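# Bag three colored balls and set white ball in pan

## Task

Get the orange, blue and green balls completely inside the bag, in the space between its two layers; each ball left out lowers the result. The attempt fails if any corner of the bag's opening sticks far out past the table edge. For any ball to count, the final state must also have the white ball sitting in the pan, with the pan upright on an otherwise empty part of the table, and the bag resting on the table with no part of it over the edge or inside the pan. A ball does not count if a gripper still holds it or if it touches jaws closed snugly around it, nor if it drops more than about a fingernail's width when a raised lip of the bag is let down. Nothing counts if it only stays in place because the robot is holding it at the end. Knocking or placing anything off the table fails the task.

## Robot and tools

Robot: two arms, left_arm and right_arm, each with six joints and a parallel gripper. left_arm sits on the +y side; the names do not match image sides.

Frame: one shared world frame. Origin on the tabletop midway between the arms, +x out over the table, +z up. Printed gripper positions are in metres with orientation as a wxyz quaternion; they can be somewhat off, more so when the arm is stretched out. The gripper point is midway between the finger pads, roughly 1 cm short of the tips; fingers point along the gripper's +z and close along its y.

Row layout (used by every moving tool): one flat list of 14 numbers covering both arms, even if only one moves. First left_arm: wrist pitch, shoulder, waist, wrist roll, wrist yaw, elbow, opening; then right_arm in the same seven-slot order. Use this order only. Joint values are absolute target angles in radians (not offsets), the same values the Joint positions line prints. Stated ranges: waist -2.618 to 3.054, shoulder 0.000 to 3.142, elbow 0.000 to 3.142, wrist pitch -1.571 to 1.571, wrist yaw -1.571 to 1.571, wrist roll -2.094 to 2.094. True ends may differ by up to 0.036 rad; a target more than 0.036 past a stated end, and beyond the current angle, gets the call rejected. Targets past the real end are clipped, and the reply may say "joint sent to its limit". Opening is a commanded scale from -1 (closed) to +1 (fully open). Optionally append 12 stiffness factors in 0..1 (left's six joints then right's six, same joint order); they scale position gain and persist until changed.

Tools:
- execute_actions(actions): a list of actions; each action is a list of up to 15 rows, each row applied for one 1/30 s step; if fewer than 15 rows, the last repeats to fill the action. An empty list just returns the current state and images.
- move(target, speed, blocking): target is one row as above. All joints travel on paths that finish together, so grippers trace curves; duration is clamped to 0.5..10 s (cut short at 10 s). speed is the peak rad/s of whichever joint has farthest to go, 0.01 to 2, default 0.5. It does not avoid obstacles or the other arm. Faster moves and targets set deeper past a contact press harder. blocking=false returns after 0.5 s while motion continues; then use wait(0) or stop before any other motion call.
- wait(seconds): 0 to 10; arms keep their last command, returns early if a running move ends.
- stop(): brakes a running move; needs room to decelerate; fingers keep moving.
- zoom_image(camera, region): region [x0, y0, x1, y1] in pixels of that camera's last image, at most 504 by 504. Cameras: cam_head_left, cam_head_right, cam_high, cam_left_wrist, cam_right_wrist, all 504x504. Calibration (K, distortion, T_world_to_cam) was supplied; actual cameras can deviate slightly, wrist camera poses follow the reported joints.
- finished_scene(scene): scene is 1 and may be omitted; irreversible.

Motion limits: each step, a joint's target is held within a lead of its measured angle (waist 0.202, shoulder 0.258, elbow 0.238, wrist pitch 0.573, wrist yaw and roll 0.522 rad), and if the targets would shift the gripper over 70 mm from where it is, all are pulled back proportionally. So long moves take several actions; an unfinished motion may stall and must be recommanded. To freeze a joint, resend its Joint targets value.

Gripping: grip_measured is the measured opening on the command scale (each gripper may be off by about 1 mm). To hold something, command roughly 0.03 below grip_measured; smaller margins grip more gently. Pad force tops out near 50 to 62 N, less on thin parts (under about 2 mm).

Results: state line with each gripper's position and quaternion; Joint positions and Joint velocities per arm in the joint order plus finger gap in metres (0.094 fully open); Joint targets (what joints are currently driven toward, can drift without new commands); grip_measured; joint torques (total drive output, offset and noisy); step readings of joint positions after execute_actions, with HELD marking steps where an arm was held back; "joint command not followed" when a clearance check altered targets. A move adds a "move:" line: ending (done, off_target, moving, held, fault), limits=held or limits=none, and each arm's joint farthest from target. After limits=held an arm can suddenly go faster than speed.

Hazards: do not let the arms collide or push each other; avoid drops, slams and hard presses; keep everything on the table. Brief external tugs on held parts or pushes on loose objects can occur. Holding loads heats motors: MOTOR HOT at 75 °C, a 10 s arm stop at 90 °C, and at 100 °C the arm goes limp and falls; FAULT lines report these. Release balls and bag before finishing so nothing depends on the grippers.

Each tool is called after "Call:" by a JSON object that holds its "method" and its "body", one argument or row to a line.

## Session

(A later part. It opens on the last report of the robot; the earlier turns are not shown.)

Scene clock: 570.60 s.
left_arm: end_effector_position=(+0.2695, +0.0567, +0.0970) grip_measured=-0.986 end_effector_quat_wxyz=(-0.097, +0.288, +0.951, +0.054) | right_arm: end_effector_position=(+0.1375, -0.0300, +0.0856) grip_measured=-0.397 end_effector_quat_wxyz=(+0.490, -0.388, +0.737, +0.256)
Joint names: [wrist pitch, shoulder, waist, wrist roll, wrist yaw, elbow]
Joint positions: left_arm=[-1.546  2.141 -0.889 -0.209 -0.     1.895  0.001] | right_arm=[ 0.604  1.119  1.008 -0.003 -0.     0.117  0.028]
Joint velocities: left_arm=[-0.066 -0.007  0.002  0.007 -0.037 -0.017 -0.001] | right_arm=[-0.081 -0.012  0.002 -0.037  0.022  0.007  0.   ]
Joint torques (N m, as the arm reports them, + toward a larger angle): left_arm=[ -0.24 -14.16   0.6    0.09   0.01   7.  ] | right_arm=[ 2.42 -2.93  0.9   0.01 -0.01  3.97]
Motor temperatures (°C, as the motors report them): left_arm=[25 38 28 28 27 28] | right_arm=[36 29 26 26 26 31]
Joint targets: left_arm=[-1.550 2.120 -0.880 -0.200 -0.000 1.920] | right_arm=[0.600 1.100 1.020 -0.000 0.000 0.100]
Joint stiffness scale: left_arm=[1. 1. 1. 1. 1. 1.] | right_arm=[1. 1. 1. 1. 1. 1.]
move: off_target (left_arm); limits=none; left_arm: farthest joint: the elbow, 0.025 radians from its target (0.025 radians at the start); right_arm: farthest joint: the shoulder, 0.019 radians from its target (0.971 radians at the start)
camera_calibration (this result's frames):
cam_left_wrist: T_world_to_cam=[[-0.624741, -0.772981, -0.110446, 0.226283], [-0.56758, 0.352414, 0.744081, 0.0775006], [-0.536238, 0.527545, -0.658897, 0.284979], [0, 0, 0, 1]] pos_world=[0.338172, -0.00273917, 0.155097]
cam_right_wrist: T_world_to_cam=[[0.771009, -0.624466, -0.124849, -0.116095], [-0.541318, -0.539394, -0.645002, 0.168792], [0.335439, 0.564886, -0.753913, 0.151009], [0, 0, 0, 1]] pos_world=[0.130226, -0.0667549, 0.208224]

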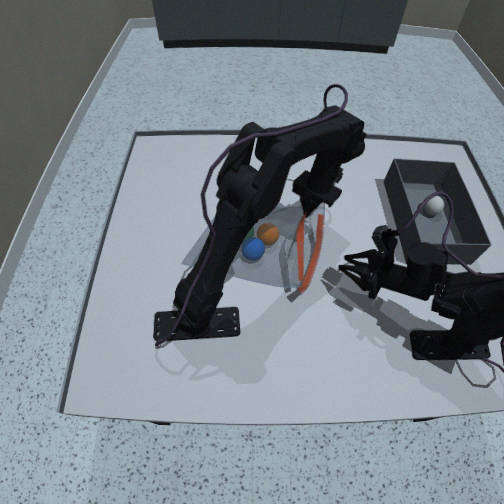

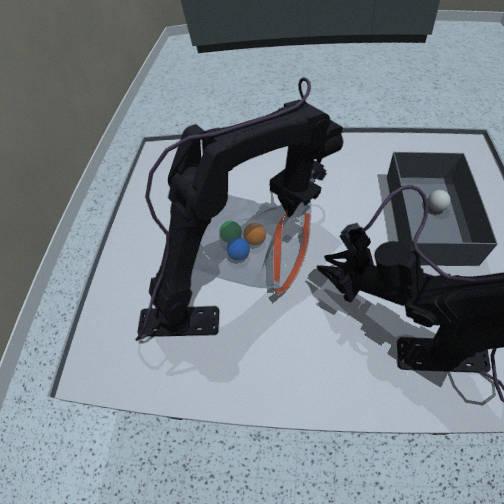

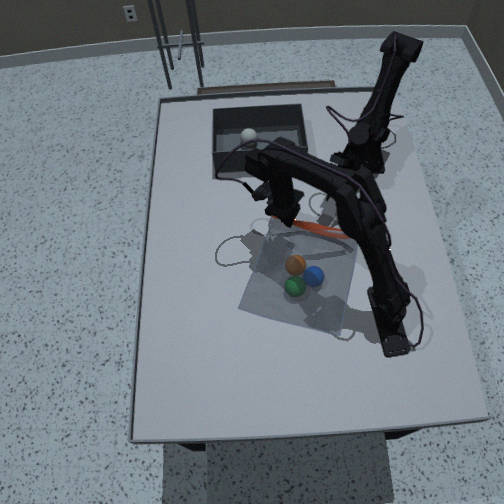

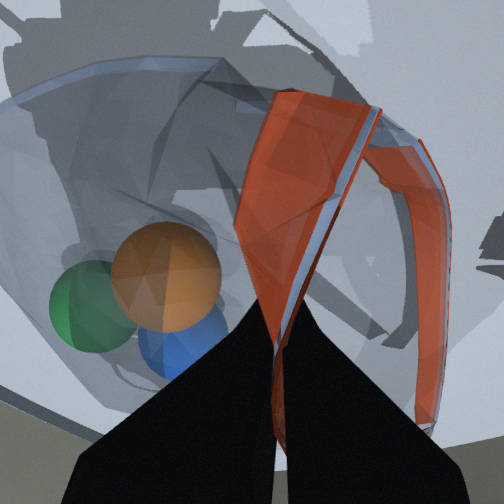

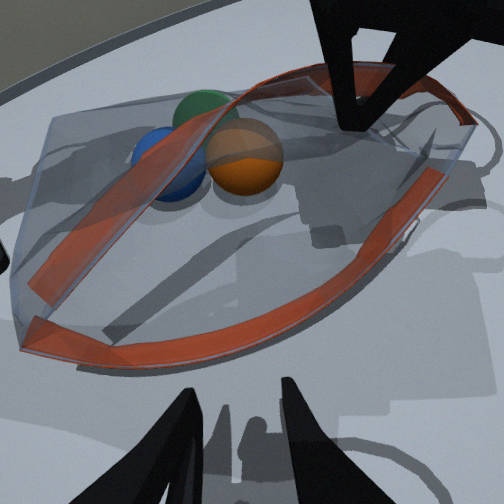

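Call:
{"method": "move", "body": {
  "target": [-1.33,2.226,-0.935,-0.2,0,1.80,-1,0.6,1.1,1.02,0,0,0.1,-0.4],
  "speed": 0.12
}}

Call:
{"method": "move", "body": {
  "target": [-1.33,2.226,-0.935,-0.2,0,1.80,-0.6,0.6,1.1,1.02,0,0,0.1,-0.4]
}}

Call:
{"method": "move", "body": {
  "target": [-1.5,2.08,-0.935,-0.2,0,1.95,-0.6,0.6,1.1,1.02,0,0,0.1,-0.4],
  "speed": 0.15
}}

Scene clock: 579.17 s.
left_arm: end_effector_position=(+0.2756, +0.0322, +0.0414) grip_measured=-0.986 end_effector_quat_wxyz=(-0.082, +0.304, +0.948, +0.047) | right_arm: end_effector_position=(+0.1375, -0.0300, +0.0856) grip_measured=-0.397 end_effector_quat_wxyz=(+0.490, -0.388, +0.737, +0.256)
Joint names: [wrist pitch, shoulder, waist, wrist roll, wrist yaw, elbow]
Joint positions: left_arm=[-1.348  2.223 -0.923 -0.209 -0.     1.811  0.001] | right_arm=[ 0.603  1.119  1.008 -0.003 -0.     0.117  0.028]
Joint velocities: left_arm=[ 0.007  0.002 -0.002 -0.037 -0.022 -0.002 -0.   ] | right_arm=[-0.051  0.002  0.002 -0.037  0.007 -0.007 -0.001]
Joint torques (N m, as the arm reports them, + toward a larger angle): left_arm=[  0.02 -12.62  -0.74   0.09   0.01   4.27] | right_arm=[ 2.42 -2.92  0.89  0.01 -0.01  3.96]
Motor temperatures (°C, as the motors report them): left_arm=[25 38 28 28 27 28] | right_arm=[36 28 26 26 26 31]
Joint targets: left_arm=[-1.330 2.226 -0.935 -0.200 -0.000 1.800] | right_arm=[0.600 1.100 1.020 0.000 -0.000 0.100]
Joint stiffness scale: left_arm=[1. 1. 1. 1. 1. 1.] | right_arm=[1. 1. 1. 1. 1. 1.]
move: done; limits=none; left_arm: farthest joint: the wrist pitch, 0.018 radians from its target (0.216 radians at the start); right_arm: farthest joint: the shoulder, 0.019 radians from its target (0.019 radians at the start)
camera_calibration (this result's frames):
cam_left_wrist: T_world_to_cam=[[-0.64793, -0.754205, -0.10659, 0.210601], [-0.571668, 0.389019, 0.722399, 0.131775], [-0.503371, 0.528998, -0.683212, 0.256422], [0, 0, 0, 1]] pos_world=[0.340862, -0.0280736, 0.102445]
cam_right_wrist: T_world_to_cam=[[0.770982, -0.624505, -0.12482, -0.116109], [-0.541458, -0.539597, -0.644716, 0.168696], [0.335276, 0.564649, -0.754163, 0.151004], [0, 0, 0, 1]] pos_world=[0.130232, -0.0667467, 0.20815]

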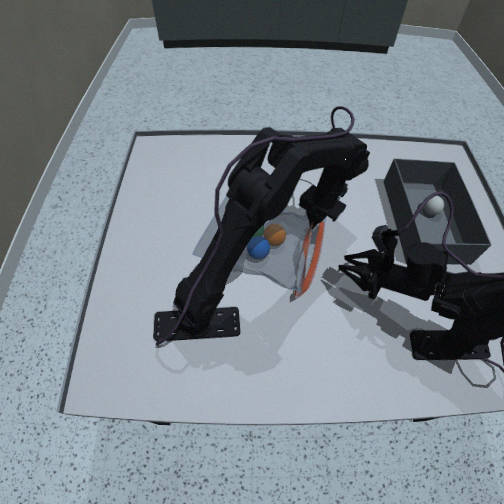

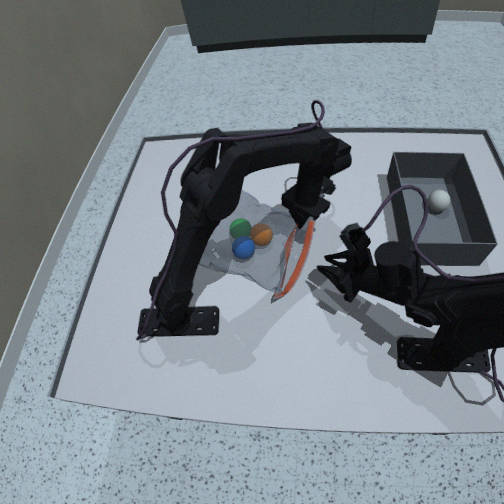

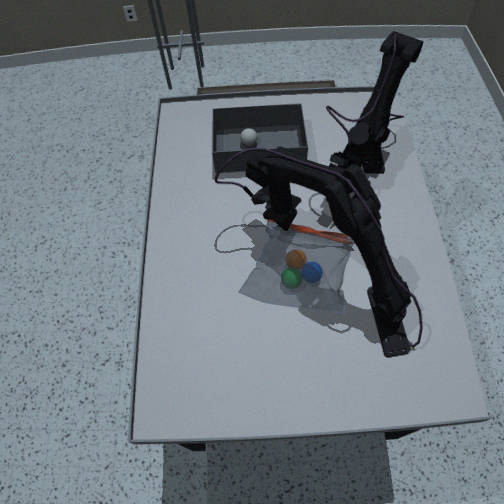

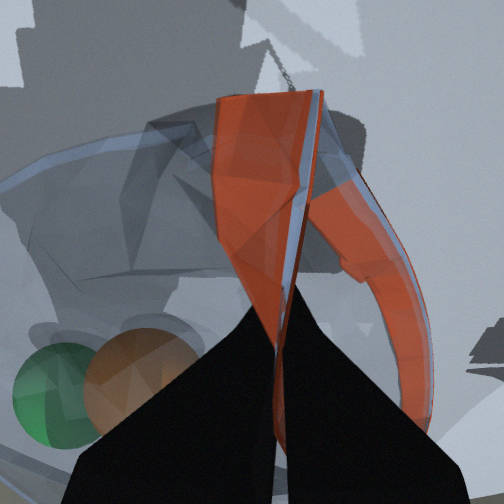

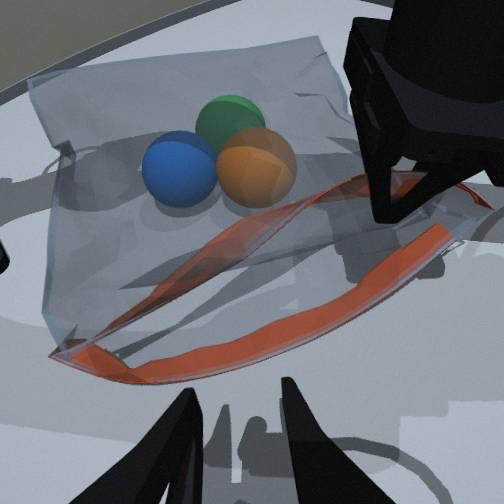

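Scene clock: 579.87 s.
left_arm: end_effector_position=(+0.2757, +0.0319, +0.0413) grip_measured=-0.603 end_effector_quat_wxyz=(-0.081, +0.304, +0.948, +0.047) | right_arm: end_effector_position=(+0.1375, -0.0300, +0.0856) grip_measured=-0.397 end_effector_quat_wxyz=(+0.490, -0.388, +0.737, +0.256)
Joint names: [wrist pitch, shoulder, waist, wrist roll, wrist yaw, elbow]
Joint positions: left_arm=[-1.347  2.223 -0.923 -0.209 -0.     1.811  0.019] | right_arm=[ 0.603  1.119  1.008 -0.003 -0.     0.117  0.028]
Joint velocities: left_arm=[-0.037 -0.002 -0.002  0.007 -0.007 -0.002 -0.001] | right_arm=[-0.066  0.007 -0.012  0.022 -0.066 -0.017  0.001]
Joint torques (N m, as the arm reports them, + toward a larger angle): left_arm=[ -0.01 -12.63  -0.8    0.09   0.02   4.28] | right_arm=[ 2.42 -2.91  0.88  0.01 -0.01  3.96]
Motor temperatures (°C, as the motors report them): left_arm=[25 38 28 28 27 28] | right_arm=[36 28 26 26 26 31]
Joint targets: left_arm=[-1.330 2.226 -0.935 -0.200 0.000 1.800] | right_arm=[0.600 1.100 1.020 0.000 0.000 0.100]
Joint stiffness scale: left_arm=[1. 1. 1. 1. 1. 1.] | right_arm=[1. 1. 1. 1. 1. 1.]
move: done; limits=none; left_arm: farthest joint: the wrist pitch, 0.017 radians from its target (0.018 radians at the start); right_arm: farthest joint: the shoulder, 0.019 radians from its target (0.019 radians at the start)
camera_calibration (this result's frames):
cam_left_wrist: T_world_to_cam=[[-0.647848, -0.754295, -0.106454, 0.210537], [-0.572225, 0.389629, 0.721628, 0.132168], [-0.502843, 0.528421, -0.684047, 0.256497], [0, 0, 0, 1]] pos_world=[0.341003, -0.0282282, 0.102493]
cam_right_wrist: T_world_to_cam=[[0.770982, -0.624505, -0.12482, -0.116109], [-0.541458, -0.539597, -0.644716, 0.168696], [0.335276, 0.564649, -0.754163, 0.151004], [0, 0, 0, 1]] pos_world=[0.130232, -0.0667467, 0.20815]

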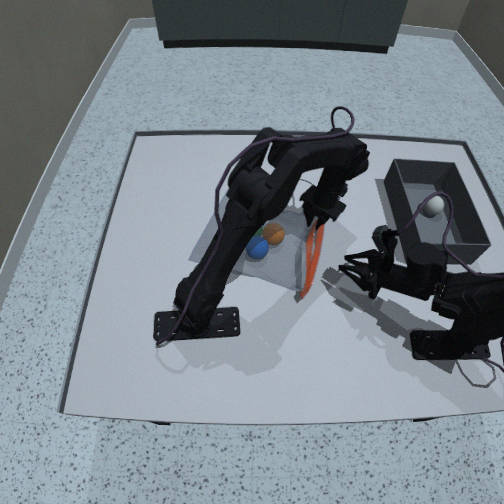

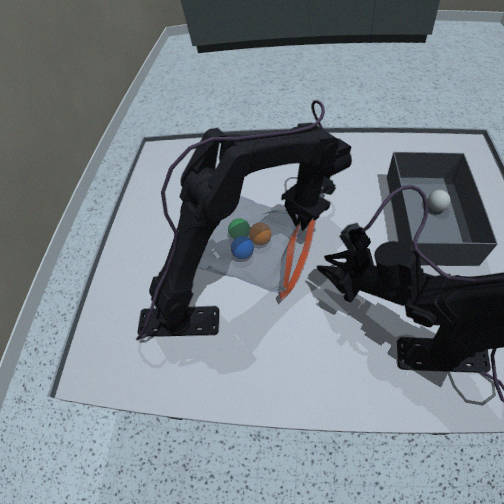

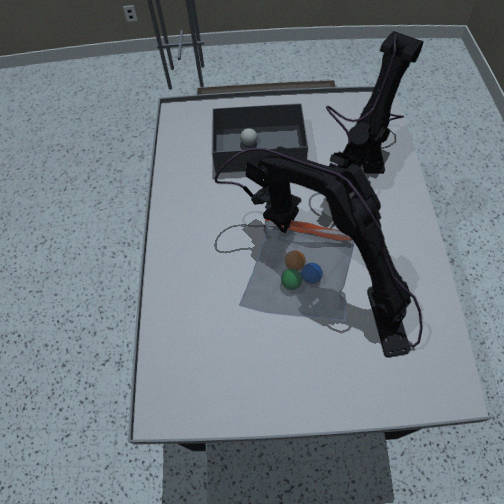

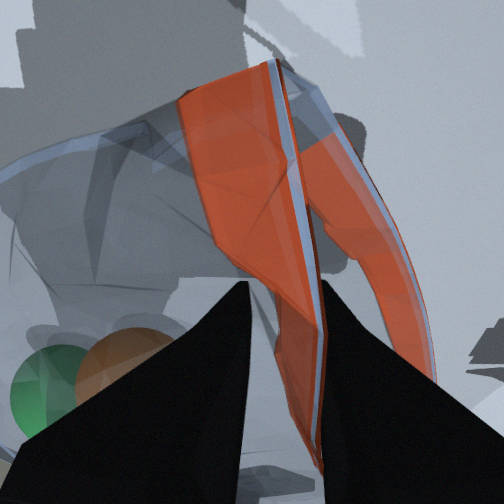

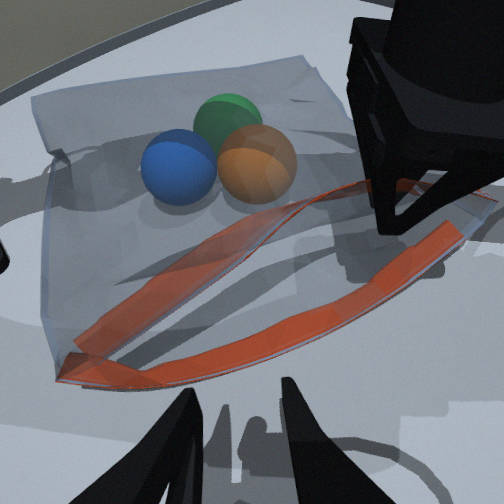

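Scene clock: 581.43 s.
left_arm: end_effector_position=(+0.2768, +0.0308, +0.1178) grip_measured=-0.603 end_effector_quat_wxyz=(-0.035, +0.305, +0.951, +0.020) | right_arm: end_effector_position=(+0.1375, -0.0300, +0.0856) grip_measured=-0.397 end_effector_quat_wxyz=(+0.490, -0.388, +0.737, +0.256)
Joint names: [wrist pitch, shoulder, waist, wrist roll, wrist yaw, elbow]
Joint positions: left_arm=[-1.483  2.095 -0.923 -0.209 -0.     1.928  0.019] | right_arm=[ 0.603  1.119  1.008 -0.003 -0.     0.117  0.028]
Joint velocities: left_arm=[-0.037  0.002 -0.012 -0.007  0.037 -0.007 -0.   ] | right_arm=[-0.007  0.002 -0.012  0.007  0.037 -0.002 -0.001]
Joint torques (N m, as the arm reports them, + toward a larger angle): left_arm=[ -0.11 -13.52  -0.77   0.08   0.02   6.95] | right_arm=[ 2.42 -2.91  0.89  0.01 -0.01  3.96]
Motor temperatures (°C, as the motors report them): left_arm=[25 38 28 28 27 28] | right_arm=[36 28 26 26 26 31]
Joint targets: left_arm=[-1.500 2.080 -0.935 -0.200 -0.000 1.950] | right_arm=[0.600 1.100 1.020 0.000 -0.000 0.100]
Joint stiffness scale: left_arm=[1. 1. 1. 1. 1. 1.] | right_arm=[1. 1. 1. 1. 1. 1.]
move: off_target (left_arm); limits=none; left_arm: farthest joint: the elbow, 0.022 radians from its target (0.139 radians at the start); right_arm: farthest joint: the shoulder, 0.019 radians from its target (0.019 radians at the start)
camera_calibration (this result's frames):
cam_left_wrist: T_world_to_cam=[[-0.640577, -0.762246, -0.0929652, 0.215131], [-0.622051, 0.444114, 0.644838, 0.0992159], [-0.450238, 0.470897, -0.758645, 0.30595], [0, 0, 0, 1]] pos_world=[0.337275, -0.0241517, 0.188129]
cam_right_wrist: T_world_to_cam=[[0.770982, -0.624505, -0.12482, -0.116109], [-0.541458, -0.539597, -0.644716, 0.168696], [0.335276, 0.564649, -0.754163, 0.151004], [0, 0, 0, 1]] pos_world=[0.130232, -0.0667467, 0.20815]

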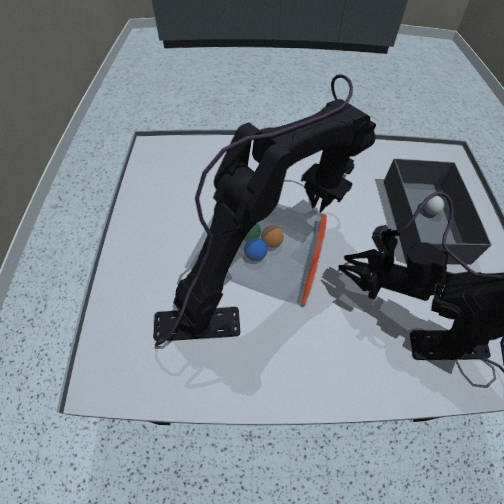

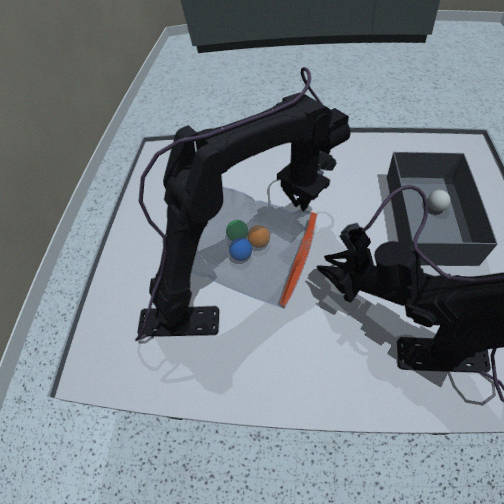

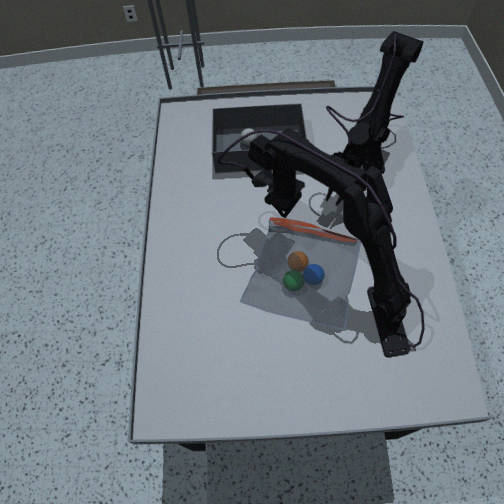

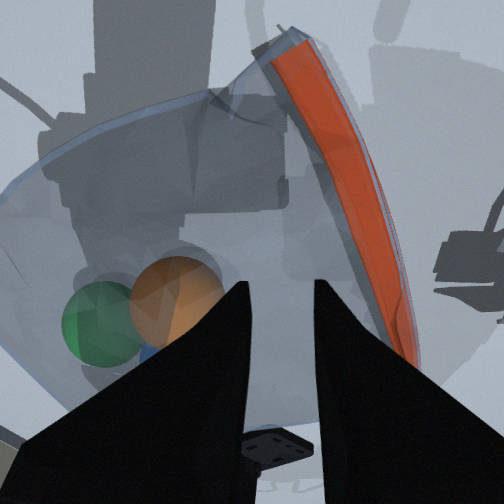

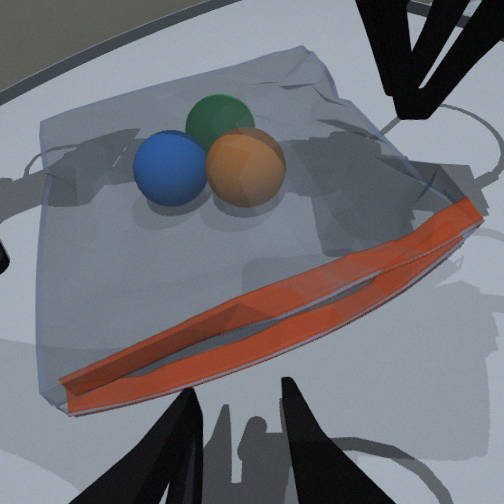

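Call:
{"method": "finished_scene", "body": {

}}

The scene is finished: the task was done.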